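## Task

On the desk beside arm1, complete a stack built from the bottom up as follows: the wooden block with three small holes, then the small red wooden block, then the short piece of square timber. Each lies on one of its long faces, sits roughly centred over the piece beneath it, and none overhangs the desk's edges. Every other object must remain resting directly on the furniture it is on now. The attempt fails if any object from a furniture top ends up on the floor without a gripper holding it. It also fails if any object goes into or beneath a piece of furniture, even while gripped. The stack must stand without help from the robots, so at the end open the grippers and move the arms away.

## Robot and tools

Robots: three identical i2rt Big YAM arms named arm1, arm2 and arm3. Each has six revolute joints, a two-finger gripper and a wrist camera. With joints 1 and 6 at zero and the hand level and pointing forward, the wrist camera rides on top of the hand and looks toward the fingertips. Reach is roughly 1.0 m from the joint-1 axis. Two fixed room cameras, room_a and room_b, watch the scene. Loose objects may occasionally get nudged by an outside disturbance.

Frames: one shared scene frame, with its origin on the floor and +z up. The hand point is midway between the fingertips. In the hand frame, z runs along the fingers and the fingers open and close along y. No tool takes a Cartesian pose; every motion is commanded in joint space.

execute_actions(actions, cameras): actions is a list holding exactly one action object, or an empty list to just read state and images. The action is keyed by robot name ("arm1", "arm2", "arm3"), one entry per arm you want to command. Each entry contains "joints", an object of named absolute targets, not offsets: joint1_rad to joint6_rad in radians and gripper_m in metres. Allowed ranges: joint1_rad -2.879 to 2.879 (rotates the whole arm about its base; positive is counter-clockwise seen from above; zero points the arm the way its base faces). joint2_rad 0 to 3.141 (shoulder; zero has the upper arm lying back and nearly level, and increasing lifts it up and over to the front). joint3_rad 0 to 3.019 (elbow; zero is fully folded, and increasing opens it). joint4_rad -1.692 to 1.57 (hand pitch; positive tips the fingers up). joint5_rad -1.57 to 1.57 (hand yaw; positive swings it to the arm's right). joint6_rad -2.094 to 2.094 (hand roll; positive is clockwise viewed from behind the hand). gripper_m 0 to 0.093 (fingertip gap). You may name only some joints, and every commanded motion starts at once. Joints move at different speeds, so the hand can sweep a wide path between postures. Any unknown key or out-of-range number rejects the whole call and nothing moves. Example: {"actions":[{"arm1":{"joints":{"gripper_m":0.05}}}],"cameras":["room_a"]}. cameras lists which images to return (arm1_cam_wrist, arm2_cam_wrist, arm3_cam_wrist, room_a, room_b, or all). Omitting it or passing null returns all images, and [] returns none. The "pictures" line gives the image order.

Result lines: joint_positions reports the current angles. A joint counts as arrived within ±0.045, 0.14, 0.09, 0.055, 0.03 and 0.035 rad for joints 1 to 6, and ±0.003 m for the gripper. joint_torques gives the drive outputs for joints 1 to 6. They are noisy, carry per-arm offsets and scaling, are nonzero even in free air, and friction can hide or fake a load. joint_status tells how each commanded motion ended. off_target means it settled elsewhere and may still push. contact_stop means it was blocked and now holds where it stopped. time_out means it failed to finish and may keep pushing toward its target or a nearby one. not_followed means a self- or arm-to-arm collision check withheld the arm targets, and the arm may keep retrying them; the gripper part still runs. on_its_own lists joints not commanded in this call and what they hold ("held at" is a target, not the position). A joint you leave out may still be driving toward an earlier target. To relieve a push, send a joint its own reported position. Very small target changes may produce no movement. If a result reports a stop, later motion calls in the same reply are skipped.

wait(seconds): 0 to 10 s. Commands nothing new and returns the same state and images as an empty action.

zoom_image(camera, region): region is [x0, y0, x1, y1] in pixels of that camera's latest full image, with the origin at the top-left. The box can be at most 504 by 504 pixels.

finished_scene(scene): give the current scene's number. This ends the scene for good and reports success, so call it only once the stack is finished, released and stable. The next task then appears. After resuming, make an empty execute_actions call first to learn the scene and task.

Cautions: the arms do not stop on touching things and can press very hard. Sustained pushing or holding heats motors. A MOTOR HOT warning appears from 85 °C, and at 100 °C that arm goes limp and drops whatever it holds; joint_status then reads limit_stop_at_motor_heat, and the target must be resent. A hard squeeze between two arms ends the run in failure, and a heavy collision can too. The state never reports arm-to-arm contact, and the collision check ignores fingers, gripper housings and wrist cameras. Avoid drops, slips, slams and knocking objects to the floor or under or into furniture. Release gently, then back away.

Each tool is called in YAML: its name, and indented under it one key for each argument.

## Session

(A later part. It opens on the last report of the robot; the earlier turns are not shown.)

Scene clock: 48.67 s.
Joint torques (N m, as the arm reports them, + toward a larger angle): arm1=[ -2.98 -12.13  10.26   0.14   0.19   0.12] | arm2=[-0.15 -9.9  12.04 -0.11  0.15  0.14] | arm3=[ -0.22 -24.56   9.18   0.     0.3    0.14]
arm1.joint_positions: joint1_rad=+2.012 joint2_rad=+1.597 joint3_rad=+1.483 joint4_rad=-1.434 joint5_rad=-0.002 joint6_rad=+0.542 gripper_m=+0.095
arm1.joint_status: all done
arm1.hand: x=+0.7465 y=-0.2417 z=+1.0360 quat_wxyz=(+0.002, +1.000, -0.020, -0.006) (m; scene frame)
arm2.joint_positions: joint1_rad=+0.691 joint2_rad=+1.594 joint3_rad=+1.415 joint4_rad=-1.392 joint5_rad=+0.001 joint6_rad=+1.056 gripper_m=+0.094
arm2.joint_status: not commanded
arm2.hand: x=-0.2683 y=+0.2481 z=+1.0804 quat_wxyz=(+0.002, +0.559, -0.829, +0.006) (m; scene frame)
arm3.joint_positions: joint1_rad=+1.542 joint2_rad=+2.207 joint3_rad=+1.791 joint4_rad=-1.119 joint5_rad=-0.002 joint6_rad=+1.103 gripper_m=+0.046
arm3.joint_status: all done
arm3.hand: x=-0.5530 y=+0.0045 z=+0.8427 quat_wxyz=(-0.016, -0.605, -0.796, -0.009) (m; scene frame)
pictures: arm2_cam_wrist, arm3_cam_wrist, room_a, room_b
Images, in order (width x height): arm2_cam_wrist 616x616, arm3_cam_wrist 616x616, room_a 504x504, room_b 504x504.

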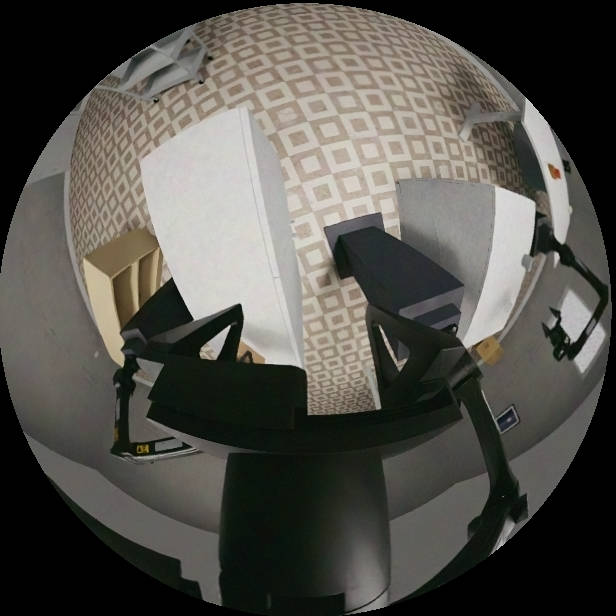

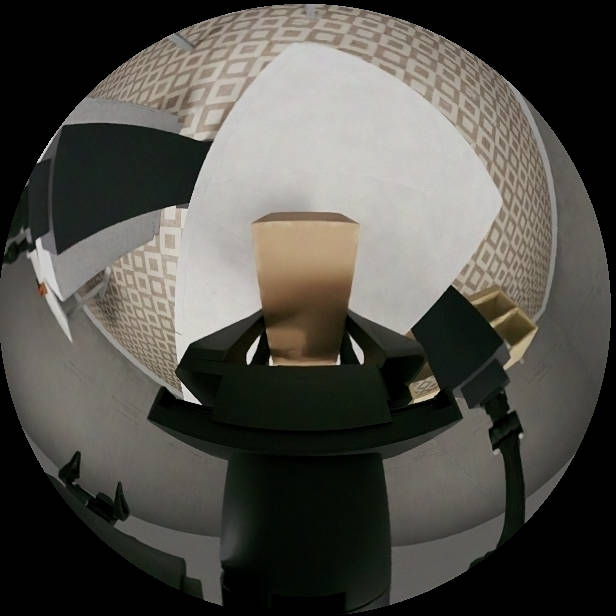

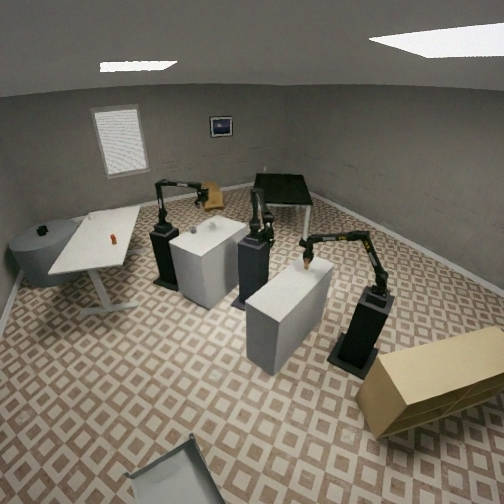

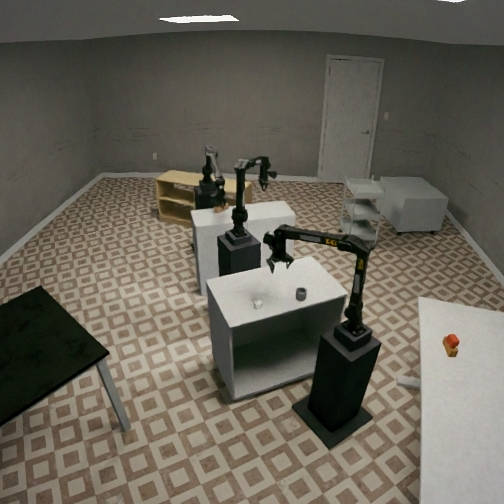

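execute_actions:
  actions:
    - {"arm3":{"joints":{"joint2_rad":2.308,"joint4_rad":-1.04}}}
  cameras: ["arm3_cam_wrist","room_a","room_b"]

Scene clock: 50.87 s.
Joint torques (N m, as the arm reports them, + toward a larger angle): arm1=[ -2.16 -11.87  10.3   -0.15   0.21   0.09] | arm2=[-0.16 -9.85 12.05 -0.12  0.15  0.14] | arm3=[ -0.13 -22.55   8.8    0.66   0.3    0.12]
arm1.joint_positions: joint1_rad=+2.012 joint2_rad=+1.597 joint3_rad=+1.483 joint4_rad=-1.434 joint5_rad=-0.002 joint6_rad=+0.542 gripper_m=+0.095
arm1.joint_status: not commanded
arm1.hand: x=+0.7465 y=-0.2417 z=+1.0360 quat_wxyz=(+0.002, +1.000, -0.020, -0.006) (m; scene frame)
arm2.joint_positions: joint1_rad=+0.691 joint2_rad=+1.594 joint3_rad=+1.415 joint4_rad=-1.392 joint5_rad=+0.001 joint6_rad=+1.056 gripper_m=+0.094
arm2.joint_status: not commanded
arm2.hand: x=-0.2683 y=+0.2481 z=+1.0804 quat_wxyz=(+0.002, +0.559, -0.829, +0.006) (m; scene frame)
arm3.joint_positions: joint1_rad=+1.542 joint2_rad=+2.291 joint3_rad=+1.791 joint4_rad=-1.053 joint5_rad=-0.002 joint6_rad=+1.104 gripper_m=+0.046
arm3.joint_status: all done
arm3.hand: x=-0.5504 y=+0.0040 z=+0.7898 quat_wxyz=(-0.008, -0.605, -0.796, -0.005) (m; scene frame)
pictures: arm3_cam_wrist, room_a, room_b
Images, in order (width x height): arm3_cam_wrist 616x616, room_a 504x504, room_b 504x504.

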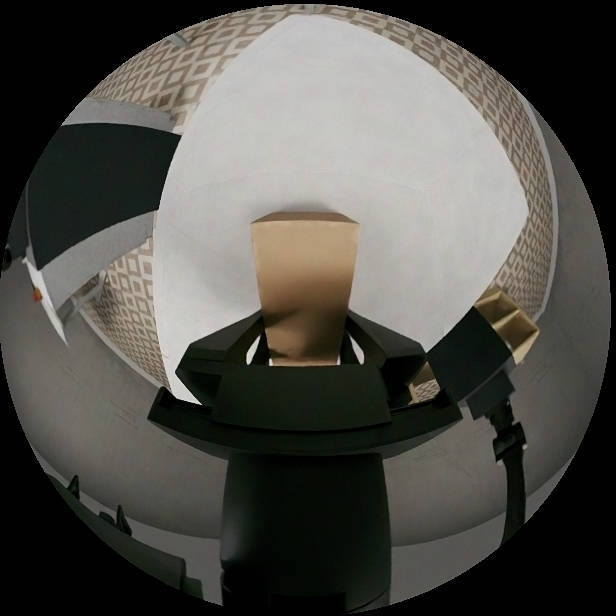

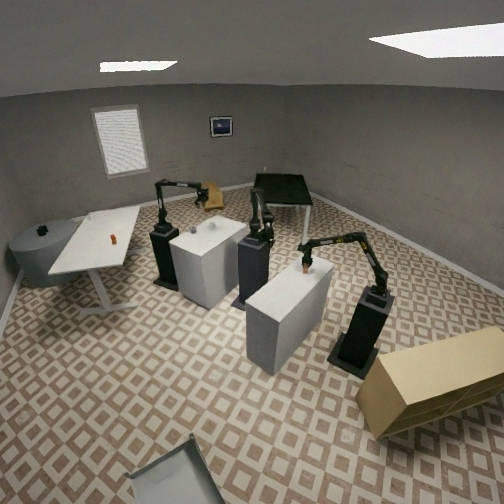

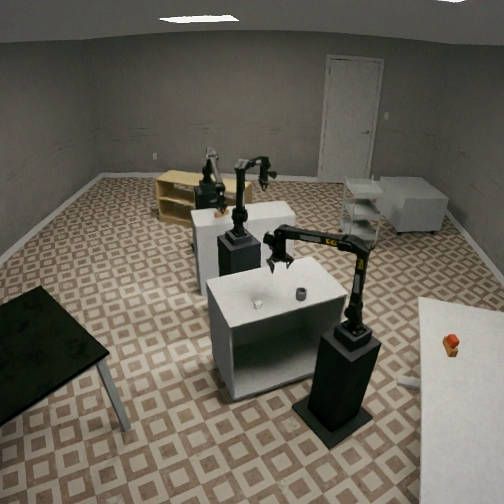

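execute_actions:
  actions:
    - {"arm3":{"joints":{"joint2_rad":2.342}}}
  cameras: ["arm3_cam_wrist","room_a"]

Scene clock: 51.67 s.
Joint torques (N m, as the arm reports them, + toward a larger angle): arm1=[ -2.77 -12.37  10.31  -0.05   0.24   0.09] | arm2=[-0.14 -9.88 12.03 -0.11  0.15  0.14] | arm3=[ -0.15 -19.65   8.74   0.6    0.29   0.12]
arm1.joint_positions: joint1_rad=+2.012 joint2_rad=+1.597 joint3_rad=+1.483 joint4_rad=-1.434 joint5_rad=-0.002 joint6_rad=+0.542 gripper_m=+0.095
arm1.joint_status: not commanded
arm1.hand: x=+0.7465 y=-0.2417 z=+1.0360 quat_wxyz=(+0.002, +1.000, -0.020, -0.006) (m; scene frame)
arm2.joint_positions: joint1_rad=+0.691 joint2_rad=+1.594 joint3_rad=+1.415 joint4_rad=-1.392 joint5_rad=+0.001 joint6_rad=+1.056 gripper_m=+0.094
arm2.joint_status: not commanded
arm2.hand: x=-0.2683 y=+0.2481 z=+1.0804 quat_wxyz=(+0.002, +0.559, -0.829, +0.006) (m; scene frame)
arm3.joint_positions: joint1_rad=+1.542 joint2_rad=+2.291 joint3_rad=+1.791 joint4_rad=-1.053 joint5_rad=-0.002 joint6_rad=+1.104 gripper_m=+0.046
arm3.joint_status: all done
arm3.hand: x=-0.5504 y=+0.0040 z=+0.7898 quat_wxyz=(-0.008, -0.605, -0.796, -0.005) (m; scene frame)
pictures: arm3_cam_wrist, room_a
Images, in order (width x height): arm3_cam_wrist 616x616, room_a 504x504.

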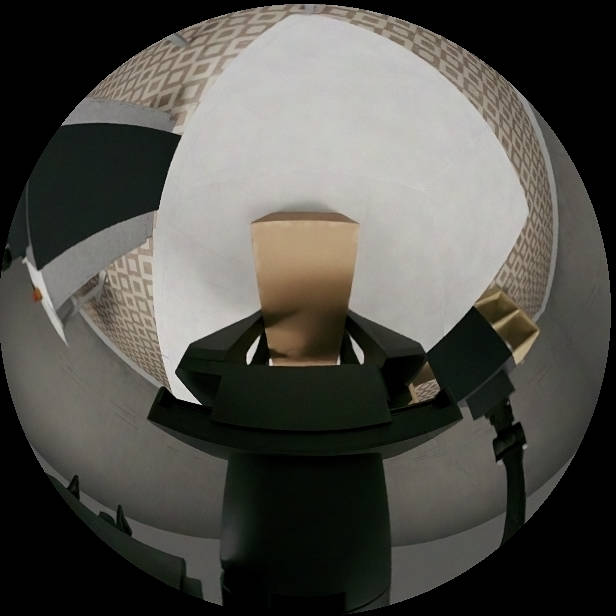

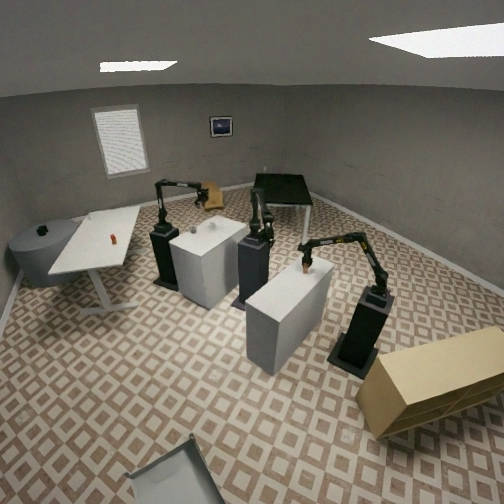

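zoom_image:
  camera: "room_a"
  region: [275, 235, 345, 295]

Region (275, 235, 345, 295) of room_a's 504x504 image, scaled by 7.200, with more detail than that image has; it fills the top 432 rows of this view, and the rest is white.

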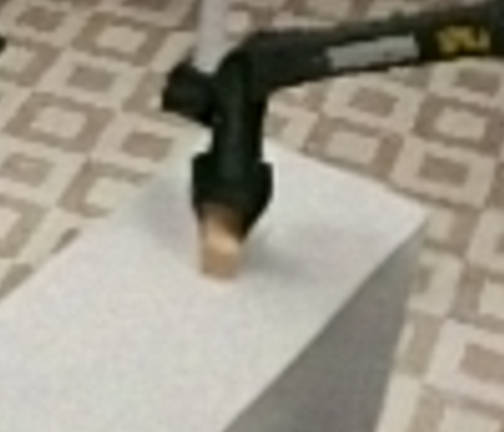

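execute_actions:
  actions: []
  cameras: ["arm3_cam_wrist","room_b"]

zoom_image:
  camera: "room_b"
  region: [190, 180, 250, 230]

Scene clock: 52.23 s.
Joint torques (N m, as the arm reports them, + toward a larger angle): arm1=[ -2.31 -12.38  10.34   0.     0.21   0.13] | arm2=[-0.14 -9.87 12.04 -0.12  0.15  0.14] | arm3=[ -0.24 -19.75   8.76   0.63   0.29   0.12]
arm1.joint_positions: joint1_rad=+2.012 joint2_rad=+1.597 joint3_rad=+1.483 joint4_rad=-1.434 joint5_rad=-0.002 joint6_rad=+0.542 gripper_m=+0.095
arm1.joint_status: not commanded
arm1.hand: x=+0.7465 y=-0.2417 z=+1.0360 quat_wxyz=(+0.002, +1.000, -0.020, -0.006) (m; scene frame)
arm2.joint_positions: joint1_rad=+0.691 joint2_rad=+1.594 joint3_rad=+1.415 joint4_rad=-1.392 joint5_rad=+0.001 joint6_rad=+1.056 gripper_m=+0.094
arm2.joint_status: not commanded
arm2.hand: x=-0.2683 y=+0.2481 z=+1.0804 quat_wxyz=(+0.002, +0.559, -0.829, +0.006) (m; scene frame)
arm3.joint_positions: joint1_rad=+1.542 joint2_rad=+2.291 joint3_rad=+1.791 joint4_rad=-1.053 joint5_rad=-0.002 joint6_rad=+1.104 gripper_m=+0.046
arm3.joint_status: all done
arm3.hand: x=-0.5504 y=+0.0040 z=+0.7898 quat_wxyz=(-0.008, -0.605, -0.796, -0.005) (m; scene frame)
pictures: arm3_cam_wrist, room_b
Images, in order (width x height): arm3_cam_wrist 616x616, room_b 504x504.

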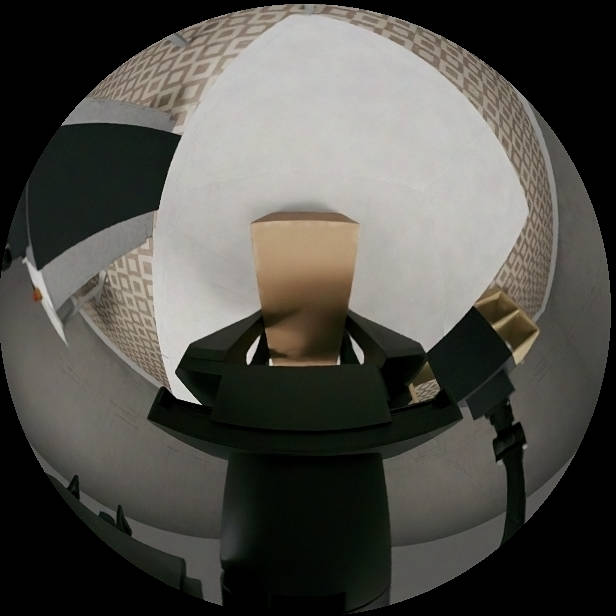

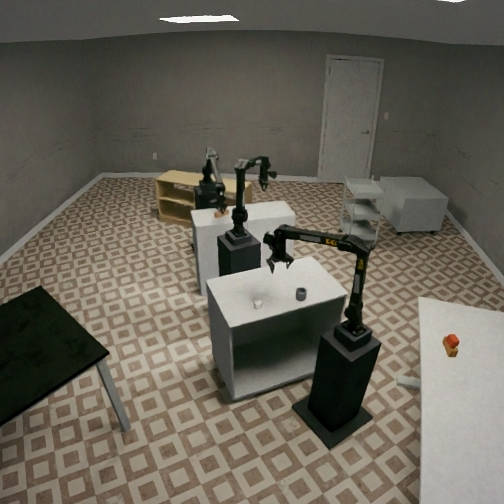

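Region (190, 180, 250, 230) of room_b's 504x504 image, scaled by 8.400, with more detail than that image has.

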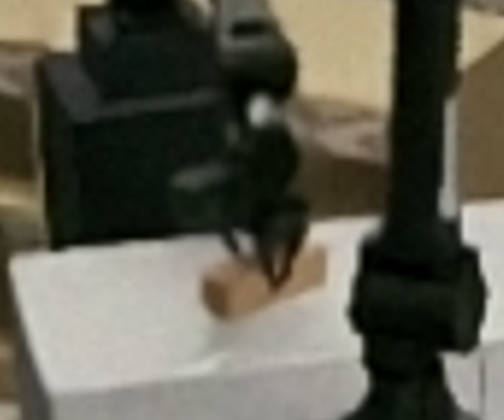

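execute_actions:
  actions:
    - {"arm3":{"joints":{"joint2_rad":2.29,"gripper_m":0.093}}}
  cameras: ["arm3_cam_wrist"]

execute_actions:
  actions:
    - {"arm3":{"joints":{"joint1_rad":0.6,"joint2_rad":1.3}},"arm2":{"joints":{"joint1_rad":1.375,"joint2_rad":2.07,"joint3_rad":1.555,"joint4_rad":-1.005,"joint6_rad":1.09}}}
  cameras: ["arm2_cam_wrist","room_a"]

Scene clock: 55.63 s.
Joint torques (N m, as the arm reports them, + toward a larger angle): arm1=[ -2.38 -12.41  10.41   0.     0.23   0.15] | arm2=[-0.15 -9.88 12.04 -0.11  0.15  0.14] | arm3=[ -0.07 -24.44   8.91   0.56   0.31   0.11]
arm1.joint_positions: joint1_rad=+2.012 joint2_rad=+1.597 joint3_rad=+1.483 joint4_rad=-1.434 joint5_rad=-0.002 joint6_rad=+0.542 gripper_m=+0.095
arm1.joint_status: not commanded
arm1.hand: x=+0.7465 y=-0.2417 z=+1.0360 quat_wxyz=(+0.002, +1.000, -0.020, -0.006) (m; scene frame)
arm2.joint_positions: joint1_rad=+0.691 joint2_rad=+1.594 joint3_rad=+1.415 joint4_rad=-1.392 joint5_rad=+0.001 joint6_rad=+1.056 gripper_m=+0.094
arm2.joint_status: not commanded
arm2.hand: x=-0.2683 y=+0.2481 z=+1.0804 quat_wxyz=(+0.002, +0.559, -0.829, +0.006) (m; scene frame)
arm3.joint_positions: joint1_rad=+1.542 joint2_rad=+2.291 joint3_rad=+1.789 joint4_rad=-1.051 joint5_rad=-0.002 joint6_rad=+1.104 gripper_m=+0.093
arm3.joint_status: all done
arm3.hand: x=-0.5508 y=+0.0041 z=+0.7891 quat_wxyz=(-0.008, -0.605, -0.796, -0.005) (m; scene frame)
pictures: arm3_cam_wrist
Images, in order (width x height): arm3_cam_wrist 616x616.

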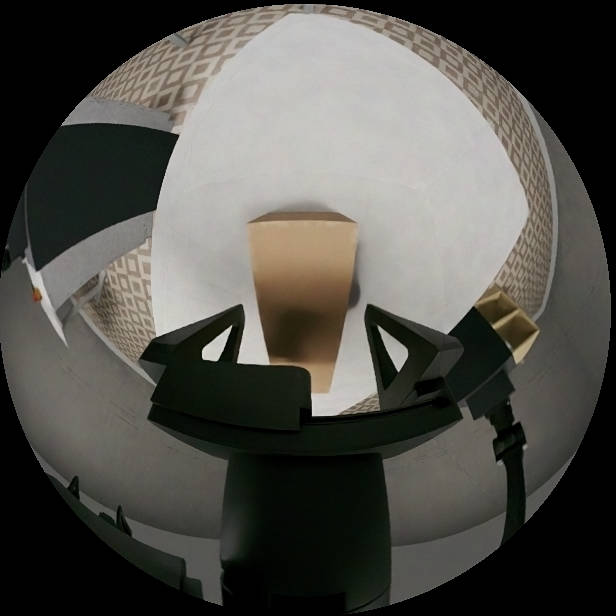

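Scene clock: 57.60 s.
Joint torques (N m, as the arm reports them, + toward a larger angle): arm1=[ -2.47 -11.93  10.48  -0.02   0.2    0.11] | arm2=[ -1.09 -17.43  10.01   0.47   0.2    0.14] | arm3=[ -0.46 -10.66  11.72   1.38   0.08   0.04]
arm1.joint_positions: joint1_rad=+2.012 joint2_rad=+1.597 joint3_rad=+1.483 joint4_rad=-1.434 joint5_rad=-0.002 joint6_rad=+0.542 gripper_m=+0.095
arm1.joint_status: not commanded
arm1.hand: x=+0.7465 y=-0.2417 z=+1.0360 quat_wxyz=(+0.002, +1.000, -0.020, -0.006) (m; scene frame)
arm2.joint_positions: joint1_rad=+1.376 joint2_rad=+2.097 joint3_rad=+1.529 joint4_rad=-1.012 joint5_rad=-0.001 joint6_rad=+1.075 gripper_m=+0.094
arm2.joint_status: all done
arm2.hand: x=-0.5499 y=-0.0005 z=+0.8616 quat_wxyz=(+0.002, +0.799, -0.601, +0.009) (m; scene frame)
arm3.joint_positions: joint1_rad=+0.606 joint2_rad=+1.303 joint3_rad=+1.777 joint4_rad=-1.037 joint5_rad=+0.003 joint6_rad=+1.104 gripper_m=+0.093
arm3.joint_status: all done
arm3.hand: x=-0.9733 y=-0.3518 z=+1.4052 quat_wxyz=(-0.483, -0.788, -0.383, +0.008) (m; scene frame)
pictures: arm2_cam_wrist, room_a
Images, in order (width x height): arm2_cam_wrist 616x616, room_a 504x504.

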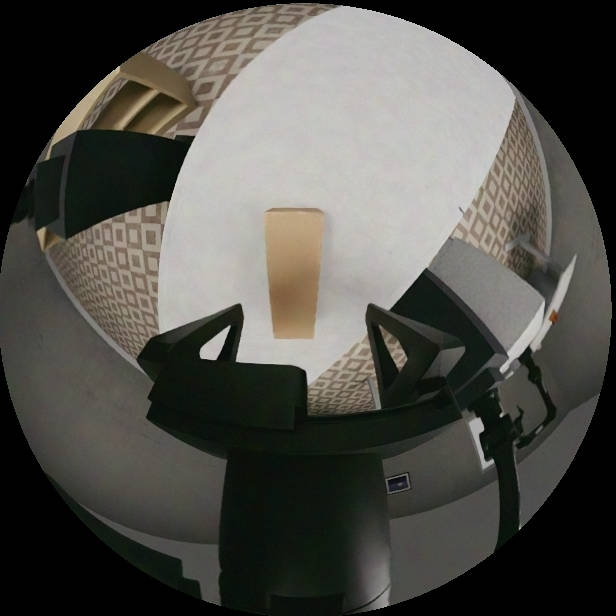

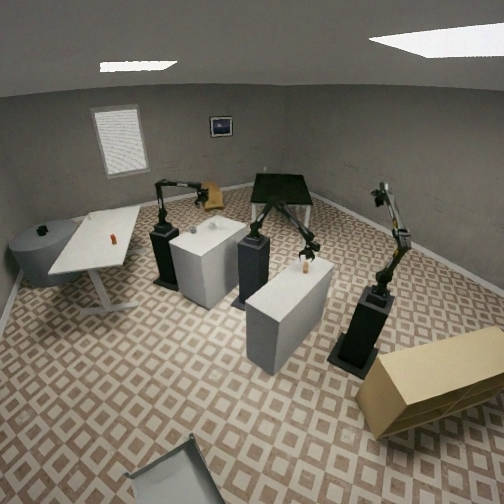

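execute_actions:
  actions:
    - {"arm2":{"joints":{"joint2_rad":2.208,"joint4_rad":-0.865}}}
  cameras: ["arm2_cam_wrist"]

Scene clock: 60.97 s.
Joint torques (N m, as the arm reports them, + toward a larger angle): arm1=[ -2.39 -12.91  10.33   0.12   0.23   0.07] | arm2=[ -1.03 -17.65   9.19   0.55   0.2    0.14] | arm3=[ -0.51 -10.87  11.79   1.34   0.08   0.05]
arm1.joint_positions: joint1_rad=+2.012 joint2_rad=+1.597 joint3_rad=+1.483 joint4_rad=-1.434 joint5_rad=-0.002 joint6_rad=+0.542 gripper_m=+0.095
arm1.joint_status: not commanded
arm1.hand: x=+0.7465 y=-0.2417 z=+1.0360 quat_wxyz=(+0.002, +1.000, -0.020, -0.006) (m; scene frame)
arm2.joint_positions: joint1_rad=+1.376 joint2_rad=+2.231 joint3_rad=+1.529 joint4_rad=-0.875 joint5_rad=-0.001 joint6_rad=+1.075 gripper_m=+0.094
arm2.joint_status: all done
arm2.hand: x=-0.5568 y=+0.0001 z=+0.7841 quat_wxyz=(+0.003, +0.799, -0.601, +0.008) (m; scene frame)
arm3.joint_positions: joint1_rad=+0.606 joint2_rad=+1.303 joint3_rad=+1.777 joint4_rad=-1.037 joint5_rad=+0.003 joint6_rad=+1.104 gripper_m=+0.093
arm3.joint_status: not commanded
arm3.hand: x=-0.9733 y=-0.3518 z=+1.4052 quat_wxyz=(-0.483, -0.788, -0.383, +0.008) (m; scene frame)
pictures: arm2_cam_wrist
Images, in order (width x height): arm2_cam_wrist 616x616.

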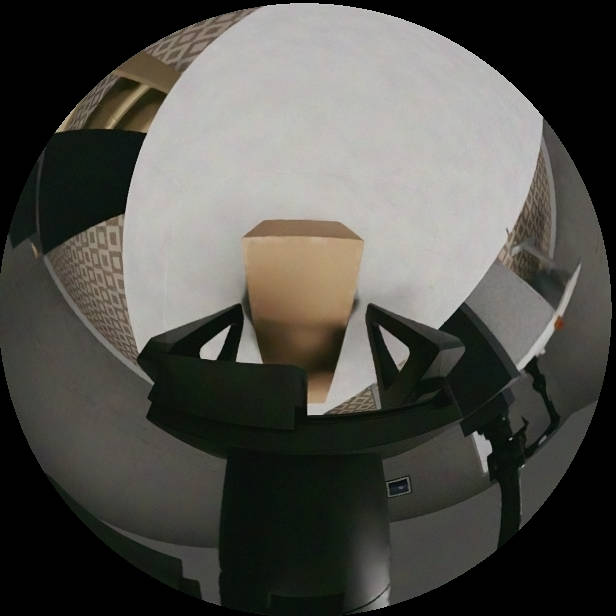

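execute_actions:
  actions:
    - {"arm2":{"joints":{"gripper_m":0.03}}}
  cameras: []

execute_actions:
  actions:
    - {"arm2":{"joints":{"joint1_rad":-1.176,"joint2_rad":2.10,"joint4_rad":-0.98}}}
  cameras: ["arm2_cam_wrist","room_b"]

Scene clock: 62.37 s.
Joint torques (N m, as the arm reports them, + toward a larger angle): arm1=[ -2.11 -11.93  10.13   0.06   0.19   0.1 ] | arm2=[ -0.78 -17.77   9.23   0.5    0.18   0.13] | arm3=[ -0.66 -10.47  11.74   1.39   0.08   0.06]
arm1.joint_positions: joint1_rad=+2.012 joint2_rad=+1.597 joint3_rad=+1.483 joint4_rad=-1.434 joint5_rad=-0.002 joint6_rad=+0.542 gripper_m=+0.095
arm1.joint_status: not commanded
arm1.hand: x=+0.7465 y=-0.2417 z=+1.0360 quat_wxyz=(+0.002, +1.000, -0.020, -0.006) (m; scene frame)
arm2.joint_positions: joint1_rad=+1.376 joint2_rad=+2.231 joint3_rad=+1.529 joint4_rad=-0.873 joint5_rad=+0.000 joint6_rad=+1.077 gripper_m=+0.045
arm2.joint_status: gripper_m off_target (ended at +0.045, target +0.030)
arm2.hand: x=-0.5573 y=+0.0002 z=+0.7841 quat_wxyz=(+0.003, +0.799, -0.601, +0.007) (m; scene frame)
arm3.joint_positions: joint1_rad=+0.606 joint2_rad=+1.303 joint3_rad=+1.777 joint4_rad=-1.037 joint5_rad=+0.003 joint6_rad=+1.104 gripper_m=+0.093
arm3.joint_status: not commanded
arm3.hand: x=-0.9733 y=-0.3518 z=+1.4052 quat_wxyz=(-0.483, -0.788, -0.383, +0.008) (m; scene frame)
pictures: none
No camera images: the call's "cameras" was empty. Leave "cameras" out to get every camera's image.

Scene clock: 64.80 s.
Joint torques (N m, as the arm reports them, + toward a larger angle): arm1=[ -2.21 -11.86  10.46   0.09   0.23   0.12] | arm2=[ -0.55 -16.67   9.86  -0.08   0.14   0.13] | arm3=[ -0.81 -10.7   11.76   1.28   0.08   0.04]
arm1.joint_positions: joint1_rad=+2.012 joint2_rad=+1.597 joint3_rad=+1.483 joint4_rad=-1.434 joint5_rad=-0.002 joint6_rad=+0.542 gripper_m=+0.095
arm1.joint_status: not commanded
arm1.hand: x=+0.7465 y=-0.2417 z=+1.0360 quat_wxyz=(+0.002, +1.000, -0.020, -0.006) (m; scene frame)
arm2.joint_positions: joint1_rad=-1.185 joint2_rad=+2.119 joint3_rad=+1.530 joint4_rad=-0.972 joint5_rad=+0.001 joint6_rad=+1.077 gripper_m=+0.045
arm2.joint_status: all done
arm2.hand: x=+0.5847 y=+0.0869 z=+0.8520 quat_wxyz=(-0.008, -0.348, -0.938, +0.002) (m; scene frame)
arm3.joint_positions: joint1_rad=+0.606 joint2_rad=+1.303 joint3_rad=+1.777 joint4_rad=-1.037 joint5_rad=+0.003 joint6_rad=+1.104 gripper_m=+0.093
arm3.joint_status: not commanded
arm3.hand: x=-0.9733 y=-0.3518 z=+1.4052 quat_wxyz=(-0.483, -0.788, -0.383, +0.008) (m; scene frame)
pictures: arm2_cam_wrist, room_b
Images, in order (width x height): arm2_cam_wrist 616x616, room_b 504x504.

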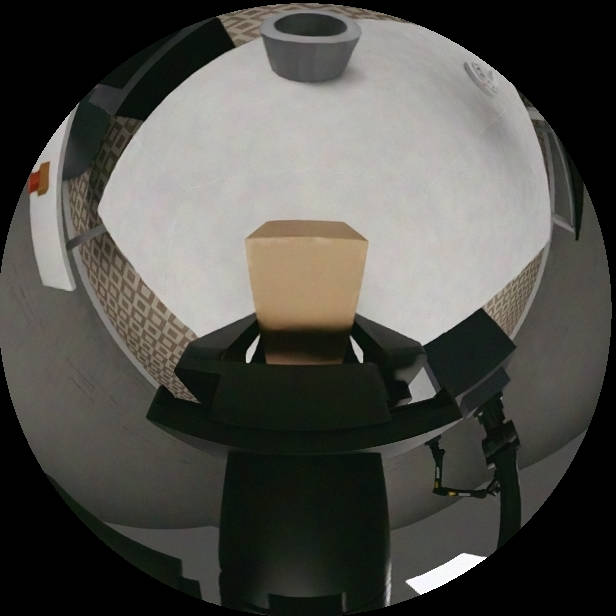

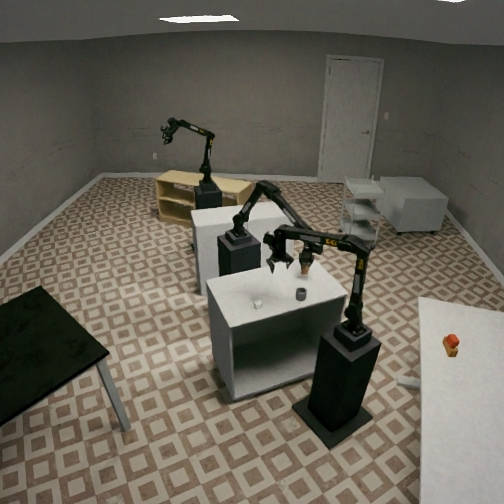

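execute_actions:
  actions:
    - {"arm2":{"joints":{"joint2_rad":2.195,"joint4_rad":-0.885}}}
  cameras: ["arm2_cam_wrist","room_b"]

Scene clock: 66.17 s.
Joint torques (N m, as the arm reports them, + toward a larger angle): arm1=[ -2.26 -12.52  10.46   0.01   0.22   0.09] | arm2=[ -0.29 -16.78   9.38   0.53   0.22   0.12] | arm3=[ -0.75 -10.78  11.73   1.3    0.09   0.04]
arm1.joint_positions: joint1_rad=+2.012 joint2_rad=+1.597 joint3_rad=+1.483 joint4_rad=-1.434 joint5_rad=-0.002 joint6_rad=+0.542 gripper_m=+0.095
arm1.joint_status: not commanded
arm1.hand: x=+0.7465 y=-0.2417 z=+1.0360 quat_wxyz=(+0.002, +1.000, -0.020, -0.006) (m; scene frame)
arm2.joint_positions: joint1_rad=-1.185 joint2_rad=+2.206 joint3_rad=+1.530 joint4_rad=-0.892 joint5_rad=-0.001 joint6_rad=+1.079 gripper_m=+0.045
arm2.joint_status: all done
arm2.hand: x=+0.5870 y=+0.0875 z=+0.8015 quat_wxyz=(-0.004, -0.349, -0.937, +0.004) (m; scene frame)
arm3.joint_positions: joint1_rad=+0.606 joint2_rad=+1.303 joint3_rad=+1.777 joint4_rad=-1.037 joint5_rad=+0.003 joint6_rad=+1.104 gripper_m=+0.093
arm3.joint_status: not commanded
arm3.hand: x=-0.9733 y=-0.3518 z=+1.4052 quat_wxyz=(-0.483, -0.788, -0.383, +0.008) (m; scene frame)
pictures: arm2_cam_wrist, room_b
Images, in order (width x height): arm2_cam_wrist 616x616, room_b 504x504.

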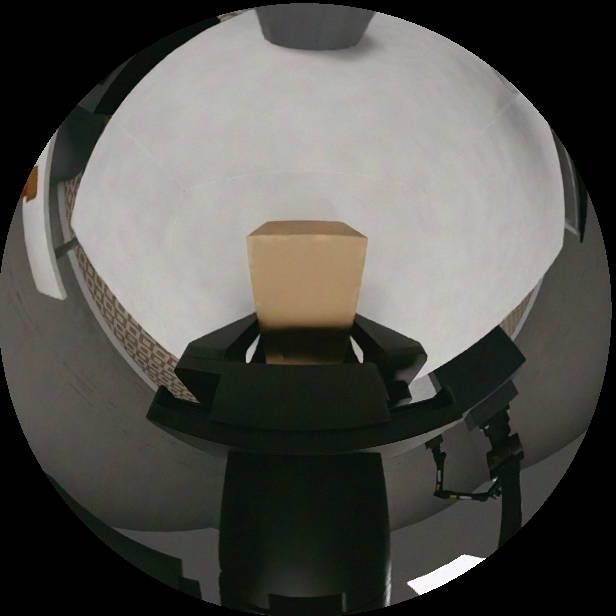

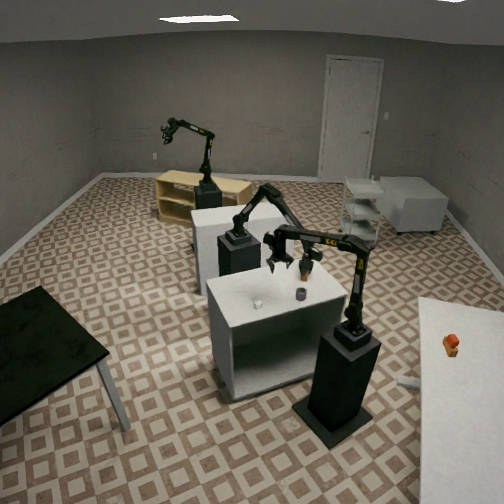

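execute_actions:
  actions:
    - {"arm2":{"joints":{"joint2_rad":2.235}}}
  cameras: []

Scene clock: 69.57 s.
Joint torques (N m, as the arm reports them, + toward a larger angle): arm1=[ -1.99 -12.17  10.35   0.02   0.26   0.09] | arm2=[ -0.62 -13.77   9.39   0.48   0.24   0.11] | arm3=[ -0.72 -10.73  11.76   1.31   0.09   0.06]
arm1.joint_positions: joint1_rad=+2.012 joint2_rad=+1.597 joint3_rad=+1.483 joint4_rad=-1.434 joint5_rad=-0.002 joint6_rad=+0.542 gripper_m=+0.095
arm1.joint_status: not commanded
arm1.hand: x=+0.7465 y=-0.2417 z=+1.0360 quat_wxyz=(+0.002, +1.000, -0.020, -0.006) (m; scene frame)
arm2.joint_positions: joint1_rad=-1.185 joint2_rad=+2.208 joint3_rad=+1.530 joint4_rad=-0.892 joint5_rad=-0.001 joint6_rad=+1.079 gripper_m=+0.045
arm2.joint_status: all done
arm2.hand: x=+0.5868 y=+0.0874 z=+0.8008 quat_wxyz=(-0.004, -0.349, -0.937, +0.005) (m; scene frame)
arm3.joint_positions: joint1_rad=+0.606 joint2_rad=+1.303 joint3_rad=+1.777 joint4_rad=-1.037 joint5_rad=+0.003 joint6_rad=+1.104 gripper_m=+0.093
arm3.joint_status: not commanded
arm3.hand: x=-0.9733 y=-0.3518 z=+1.4052 quat_wxyz=(-0.483, -0.788, -0.383, +0.008) (m; scene frame)
pictures: none
No camera images: the call's "cameras" was empty. Leave "cameras" out to get every camera's image.

execute_actions:
  actions:
    - {"arm2":{"joints":{"joint2_rad":2.195,"gripper_m":0.093}}}
  cameras: []

execute_actions:
  actions:
    - {"arm2":{"joints":{"joint1_rad":-0.3,"joint2_rad":1.5,"joint4_rad":-1.5}},"arm1":{"joints":{"joint1_rad":1.345,"joint2_rad":1.94,"joint3_rad":1.56,"joint4_rad":-1.145,"joint6_rad":0.56}}}
  cameras: ["arm1_cam_wrist","room_a"]

Scene clock: 73.27 s.
Joint torques (N m, as the arm reports them, + toward a larger angle): arm1=[ -2.88 -12.67  10.26   0.02   0.2    0.12] | arm2=[ -0.59 -16.3    9.16   0.48   0.23   0.11] | arm3=[ -0.63 -10.65  11.77   1.35   0.08   0.05]
arm1.joint_positions: joint1_rad=+2.012 joint2_rad=+1.597 joint3_rad=+1.483 joint4_rad=-1.434 joint5_rad=-0.002 joint6_rad=+0.542 gripper_m=+0.095
arm1.joint_status: not commanded
arm1.hand: x=+0.7465 y=-0.2417 z=+1.0360 quat_wxyz=(+0.002, +1.000, -0.020, -0.006) (m; scene frame)
arm2.joint_positions: joint1_rad=-1.185 joint2_rad=+2.208 joint3_rad=+1.530 joint4_rad=-0.892 joint5_rad=-0.001 joint6_rad=+1.079 gripper_m=+0.093
arm2.joint_status: all done
arm2.hand: x=+0.5868 y=+0.0874 z=+0.8008 quat_wxyz=(-0.004, -0.349, -0.937, +0.005) (m; scene frame)
arm3.joint_positions: joint1_rad=+0.606 joint2_rad=+1.303 joint3_rad=+1.777 joint4_rad=-1.037 joint5_rad=+0.003 joint6_rad=+1.104 gripper_m=+0.093
arm3.joint_status: not commanded
arm3.hand: x=-0.9733 y=-0.3518 z=+1.4052 quat_wxyz=(-0.483, -0.788, -0.383, +0.008) (m; scene frame)
pictures: none
No camera images: the call's "cameras" was empty. Leave "cameras" out to get every camera's image.

Scene clock: 74.83 s.
Joint torques (N m, as the arm reports them, + toward a larger angle): arm1=[ -1.36 -16.34   9.78   1.39   0.08   0.09] | arm2=[-0.34 -9.34 11.74  0.12  0.26  0.1 ] | arm3=[ -0.59 -10.81  11.75   1.29   0.08   0.04]
arm1.joint_positions: joint1_rad=+1.340 joint2_rad=+1.945 joint3_rad=+1.541 joint4_rad=-1.157 joint5_rad=+0.002 joint6_rad=+0.554 gripper_m=+0.095
arm1.joint_status: all done
arm1.hand: x=+0.6040 y=+0.0911 z=+0.8822 quat_wxyz=(-0.006, +0.935, -0.354, -0.003) (m; scene frame)
arm2.joint_positions: joint1_rad=-0.309 joint2_rad=+1.500 joint3_rad=+1.530 joint4_rad=-1.494 joint5_rad=-0.002 joint6_rad=+1.079 gripper_m=+0.093
arm2.joint_status: all done
arm2.hand: x=+0.1780 y=+0.3230 z=+1.1671 quat_wxyz=(-0.021, +0.082, -0.996, -0.043) (m; scene frame)
arm3.joint_positions: joint1_rad=+0.606 joint2_rad=+1.303 joint3_rad=+1.777 joint4_rad=-1.037 joint5_rad=+0.003 joint6_rad=+1.104 gripper_m=+0.093
arm3.joint_status: not commanded
arm3.hand: x=-0.9733 y=-0.3518 z=+1.4052 quat_wxyz=(-0.483, -0.788, -0.383, +0.008) (m; scene frame)
pictures: arm1_cam_wrist, room_a
Images, in order (width x height): arm1_cam_wrist 616x616, room_a 504x504.

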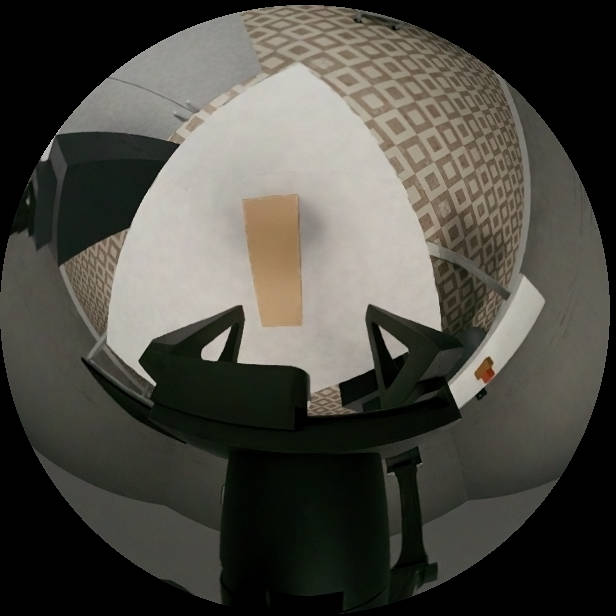

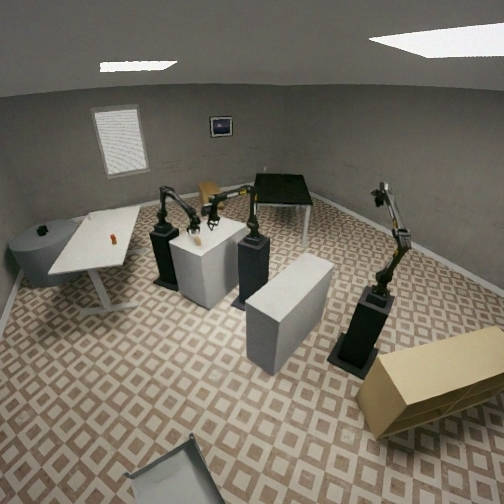

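zoom_image:
  camera: "arm1_cam_wrist"
  region: [220, 180, 390, 340]

Region (220, 180, 390, 340) of arm1_cam_wrist's 616x616 image, scaled by 2.965, with more detail than that image has; it fills the top 474 rows of this view, and the rest is white.

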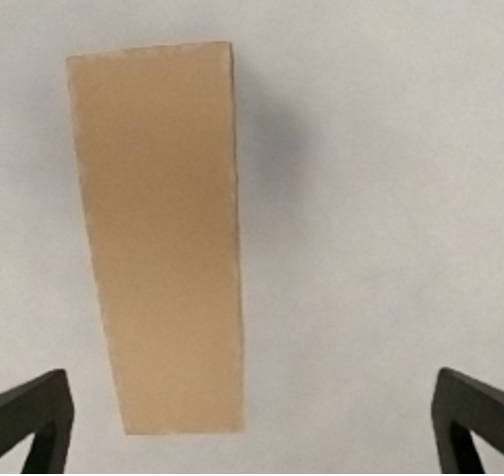

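execute_actions:
  actions:
    - {"arm1":{"joints":{"joint1_rad":1.379,"joint2_rad":2.103,"joint3_rad":1.597,"joint4_rad":-1.017,"joint6_rad":0.57}}}
  cameras: ["arm1_cam_wrist"]

Scene clock: 77.50 s.
Joint torques (N m, as the arm reports them, + toward a larger angle): arm1=[ -1.67 -17.63   9.62   1.44   0.16   0.1 ] | arm2=[-0.39 -9.39 11.64  0.14  0.26  0.1 ] | arm3=[ -0.68 -10.65  11.73   1.3    0.1    0.04]
arm1.joint_positions: joint1_rad=+1.372 joint2_rad=+2.112 joint3_rad=+1.576 joint4_rad=-1.032 joint5_rad=+0.000 joint6_rad=+0.563 gripper_m=+0.095
arm1.joint_status: all done
arm1.hand: x=+0.5749 y=+0.0770 z=+0.7985 quat_wxyz=(-0.005, +0.939, -0.344, +0.000) (m; scene frame)
arm2.joint_positions: joint1_rad=-0.309 joint2_rad=+1.500 joint3_rad=+1.530 joint4_rad=-1.494 joint5_rad=-0.002 joint6_rad=+1.079 gripper_m=+0.093
arm2.joint_status: not commanded
arm2.hand: x=+0.1780 y=+0.3230 z=+1.1671 quat_wxyz=(-0.021, +0.082, -0.996, -0.043) (m; scene frame)
arm3.joint_positions: joint1_rad=+0.606 joint2_rad=+1.303 joint3_rad=+1.777 joint4_rad=-1.037 joint5_rad=+0.003 joint6_rad=+1.104 gripper_m=+0.093
arm3.joint_status: not commanded
arm3.hand: x=-0.9733 y=-0.3518 z=+1.4052 quat_wxyz=(-0.483, -0.788, -0.383, +0.008) (m; scene frame)
pictures: arm1_cam_wrist
Images, in order (width x height): arm1_cam_wrist 616x616.

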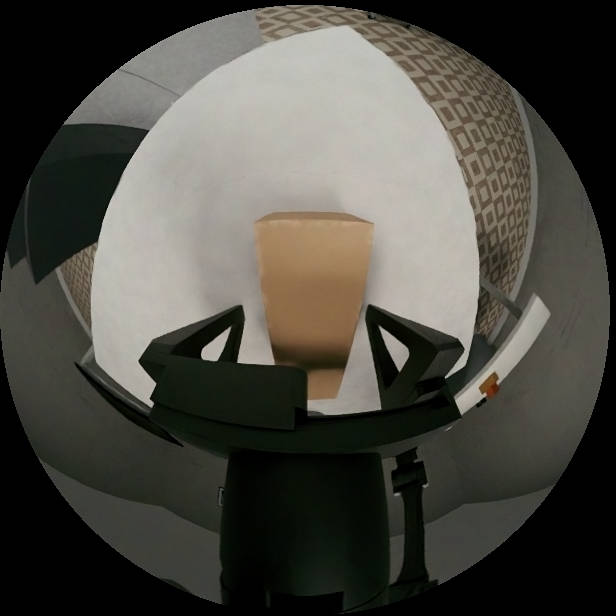

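execute_actions:
  actions:
    - {"arm1":{"joints":{"gripper_m":0.03}}}
  cameras: []

execute_actions:
  actions:
    - {"arm1":{"joints":{"joint1_rad":-0.722,"joint2_rad":1.945,"joint3_rad":1.567,"joint4_rad":-1.18,"joint6_rad":1.30}}}
  cameras: ["arm1_cam_wrist","room_b","room_a"]

Scene clock: 82.50 s.
Joint torques (N m, as the arm reports them, + toward a larger angle): arm1=[ -1.85 -17.55   9.59   1.43   0.14   0.09] | arm2=[-0.41 -9.38 11.63  0.14  0.26  0.1 ] | arm3=[ -0.5  -10.78  11.69   1.29   0.09   0.05]
arm1.joint_positions: joint1_rad=+1.372 joint2_rad=+2.112 joint3_rad=+1.576 joint4_rad=-1.031 joint5_rad=+0.000 joint6_rad=+0.564 gripper_m=+0.046
arm1.joint_status: gripper_m off_target (ended at +0.046, target +0.030)
arm1.hand: x=+0.5748 y=+0.0771 z=+0.7985 quat_wxyz=(-0.005, +0.939, -0.344, +0.000) (m; scene frame)
arm2.joint_positions: joint1_rad=-0.309 joint2_rad=+1.500 joint3_rad=+1.530 joint4_rad=-1.494 joint5_rad=-0.002 joint6_rad=+1.079 gripper_m=+0.093
arm2.joint_status: not commanded
arm2.hand: x=+0.1780 y=+0.3230 z=+1.1671 quat_wxyz=(-0.021, +0.082, -0.996, -0.043) (m; scene frame)
arm3.joint_positions: joint1_rad=+0.606 joint2_rad=+1.303 joint3_rad=+1.777 joint4_rad=-1.037 joint5_rad=+0.003 joint6_rad=+1.104 gripper_m=+0.093
arm3.joint_status: not commanded
arm3.hand: x=-0.9733 y=-0.3518 z=+1.4052 quat_wxyz=(-0.483, -0.788, -0.383, +0.008) (m; scene frame)
pictures: none
No camera images: the call's "cameras" was empty. Leave "cameras" out to get every camera's image.

Scene clock: 84.63 s.
Joint torques (N m, as the arm reports them, + toward a larger angle): arm1=[ -1.11 -16.94   9.59  -0.12   0.08   0.11] | arm2=[-0.37 -9.38 11.64  0.13  0.26  0.1 ] | arm3=[ -0.68 -10.78  11.69   1.3    0.09   0.06]
arm1.joint_positions: joint1_rad=-0.733 joint2_rad=+1.957 joint3_rad=+1.551 joint4_rad=-1.165 joint5_rad=+0.002 joint6_rad=+1.293 gripper_m=+0.046
arm1.joint_status: all done
arm1.hand: x=+1.5334 y=+0.4443 z=+0.8885 quat_wxyz=(-0.003, -0.196, -0.981, -0.005) (m; scene frame)
arm2.joint_positions: joint1_rad=-0.309 joint2_rad=+1.500 joint3_rad=+1.530 joint4_rad=-1.494 joint5_rad=-0.002 joint6_rad=+1.079 gripper_m=+0.093
arm2.joint_status: not commanded
arm2.hand: x=+0.1780 y=+0.3230 z=+1.1671 quat_wxyz=(-0.021, +0.082, -0.996, -0.043) (m; scene frame)
arm3.joint_positions: joint1_rad=+0.606 joint2_rad=+1.303 joint3_rad=+1.777 joint4_rad=-1.037 joint5_rad=+0.003 joint6_rad=+1.104 gripper_m=+0.093
arm3.joint_status: not commanded
arm3.hand: x=-0.9733 y=-0.3518 z=+1.4052 quat_wxyz=(-0.483, -0.788, -0.383, +0.008) (m; scene frame)
pictures: arm1_cam_wrist, room_a, room_b
Images, in order (width x height): arm1_cam_wrist 616x616, room_a 504x504, room_b 504x504.

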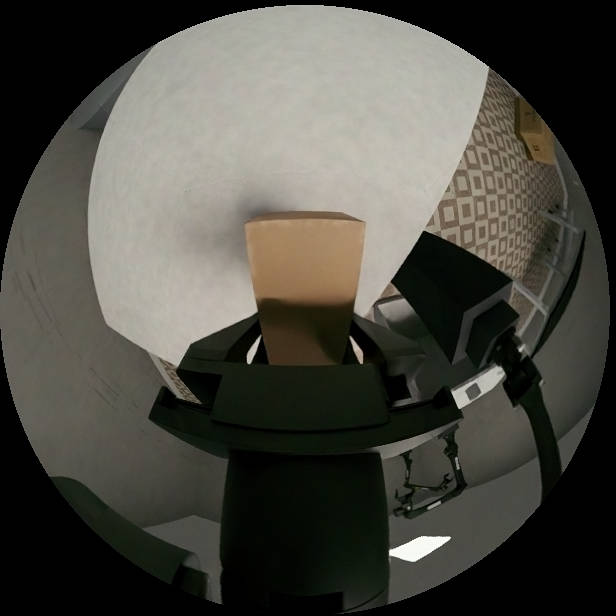

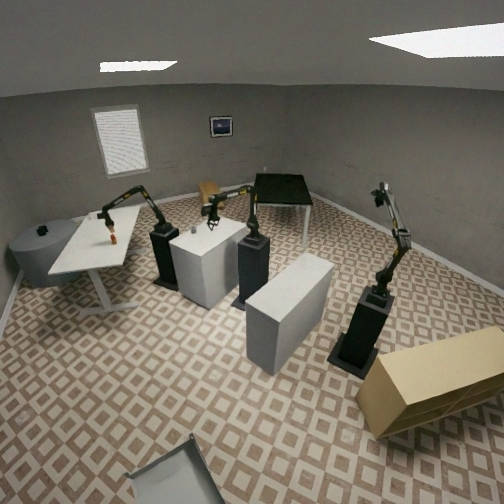

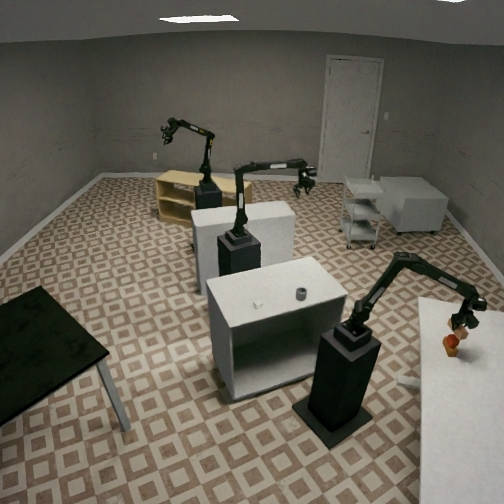

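zoom_image:
  camera: "room_b"
  region: [414, 285, 504, 375]

zoom_image:
  camera: "room_a"
  region: [80, 200, 145, 260]

Region (414, 285, 504, 375) of room_b's 504x504 image, scaled by 5.600, with more detail than that image has.

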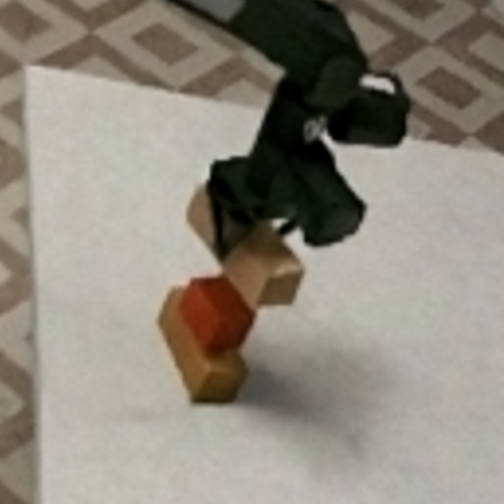

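Region (80, 200, 145, 260) of room_a's 504x504 image, scaled by 7.754, with more detail than that image has; it fills the top 465 rows of this view, and the rest is white.

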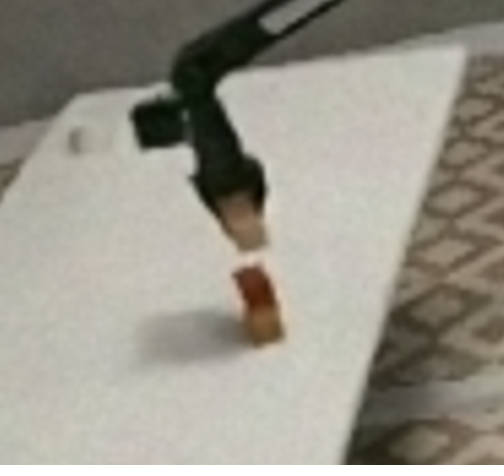

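execute_actions:
  actions:
    - {"arm1":{"joints":{"joint1_rad":-0.712,"joint2_rad":2.035,"joint4_rad":-1.068}}}
  cameras: ["arm1_cam_wrist","room_b","room_a"]

zoom_image:
  camera: "room_b"
  region: [414, 285, 504, 375]

zoom_image:
  camera: "room_a"
  region: [80, 200, 145, 260]

Scene clock: 86.50 s.
Joint torques (N m, as the arm reports them, + toward a larger angle): arm1=[ -1.01 -17.9    9.35   1.63   0.17   0.07] | arm2=[-0.34 -9.36 11.64  0.14  0.26  0.1 ] | arm3=[ -0.81 -10.76  11.74   1.39   0.08   0.05]
arm1.joint_positions: joint1_rad=-0.724 joint2_rad=+2.054 joint3_rad=+1.551 joint4_rad=-1.084 joint5_rad=+0.001 joint6_rad=+1.293 gripper_m=+0.046
arm1.joint_status: all done
arm1.hand: x=+1.5360 y=+0.4561 z=+0.8340 quat_wxyz=(+0.001, -0.192, -0.981, +0.002) (m; scene frame)
arm2.joint_positions: joint1_rad=-0.309 joint2_rad=+1.500 joint3_rad=+1.530 joint4_rad=-1.494 joint5_rad=-0.002 joint6_rad=+1.079 gripper_m=+0.093
arm2.joint_status: not commanded
arm2.hand: x=+0.1780 y=+0.3230 z=+1.1671 quat_wxyz=(-0.021, +0.082, -0.996, -0.043) (m; scene frame)
arm3.joint_positions: joint1_rad=+0.606 joint2_rad=+1.303 joint3_rad=+1.777 joint4_rad=-1.037 joint5_rad=+0.003 joint6_rad=+1.104 gripper_m=+0.093
arm3.joint_status: not commanded
arm3.hand: x=-0.9733 y=-0.3518 z=+1.4052 quat_wxyz=(-0.483, -0.788, -0.383, +0.008) (m; scene frame)
pictures: arm1_cam_wrist, room_a, room_b
Images, in order (width x height): arm1_cam_wrist 616x616, room_a 504x504, room_b 504x504.

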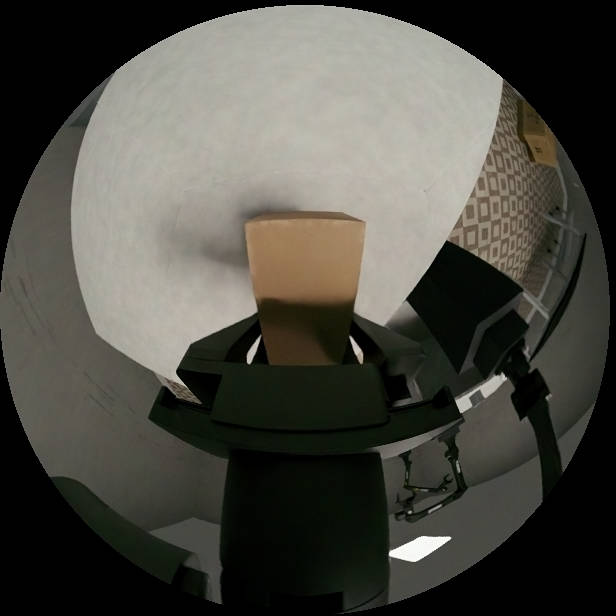

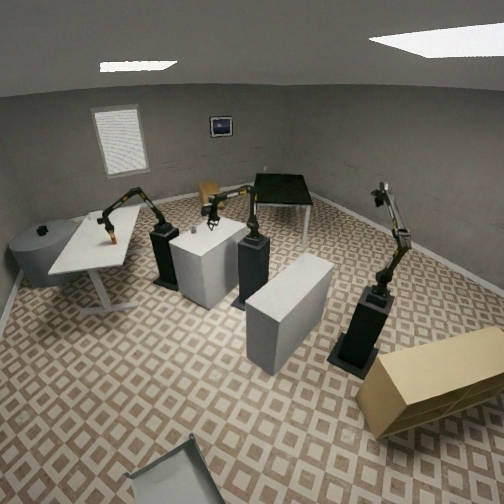

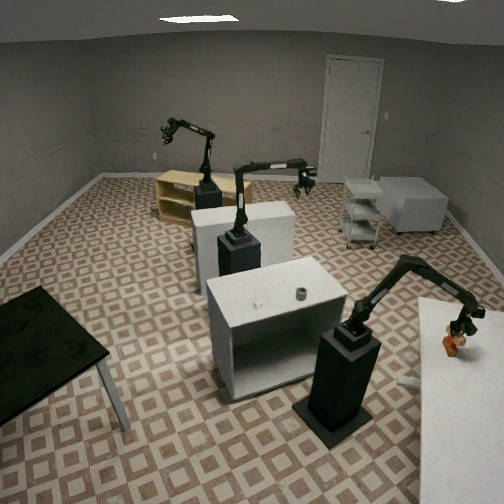

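Region (414, 285, 504, 375) of room_b's 504x504 image, scaled by 5.600, with more detail than that image has.

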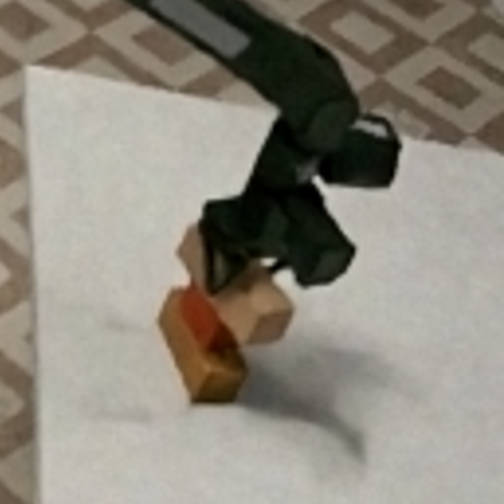

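Region (80, 200, 145, 260) of room_a's 504x504 image, scaled by 7.754, with more detail than that image has; it fills the top 465 rows of this view, and the rest is white.

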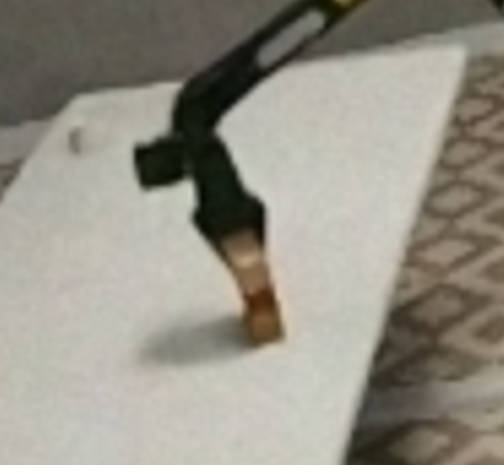

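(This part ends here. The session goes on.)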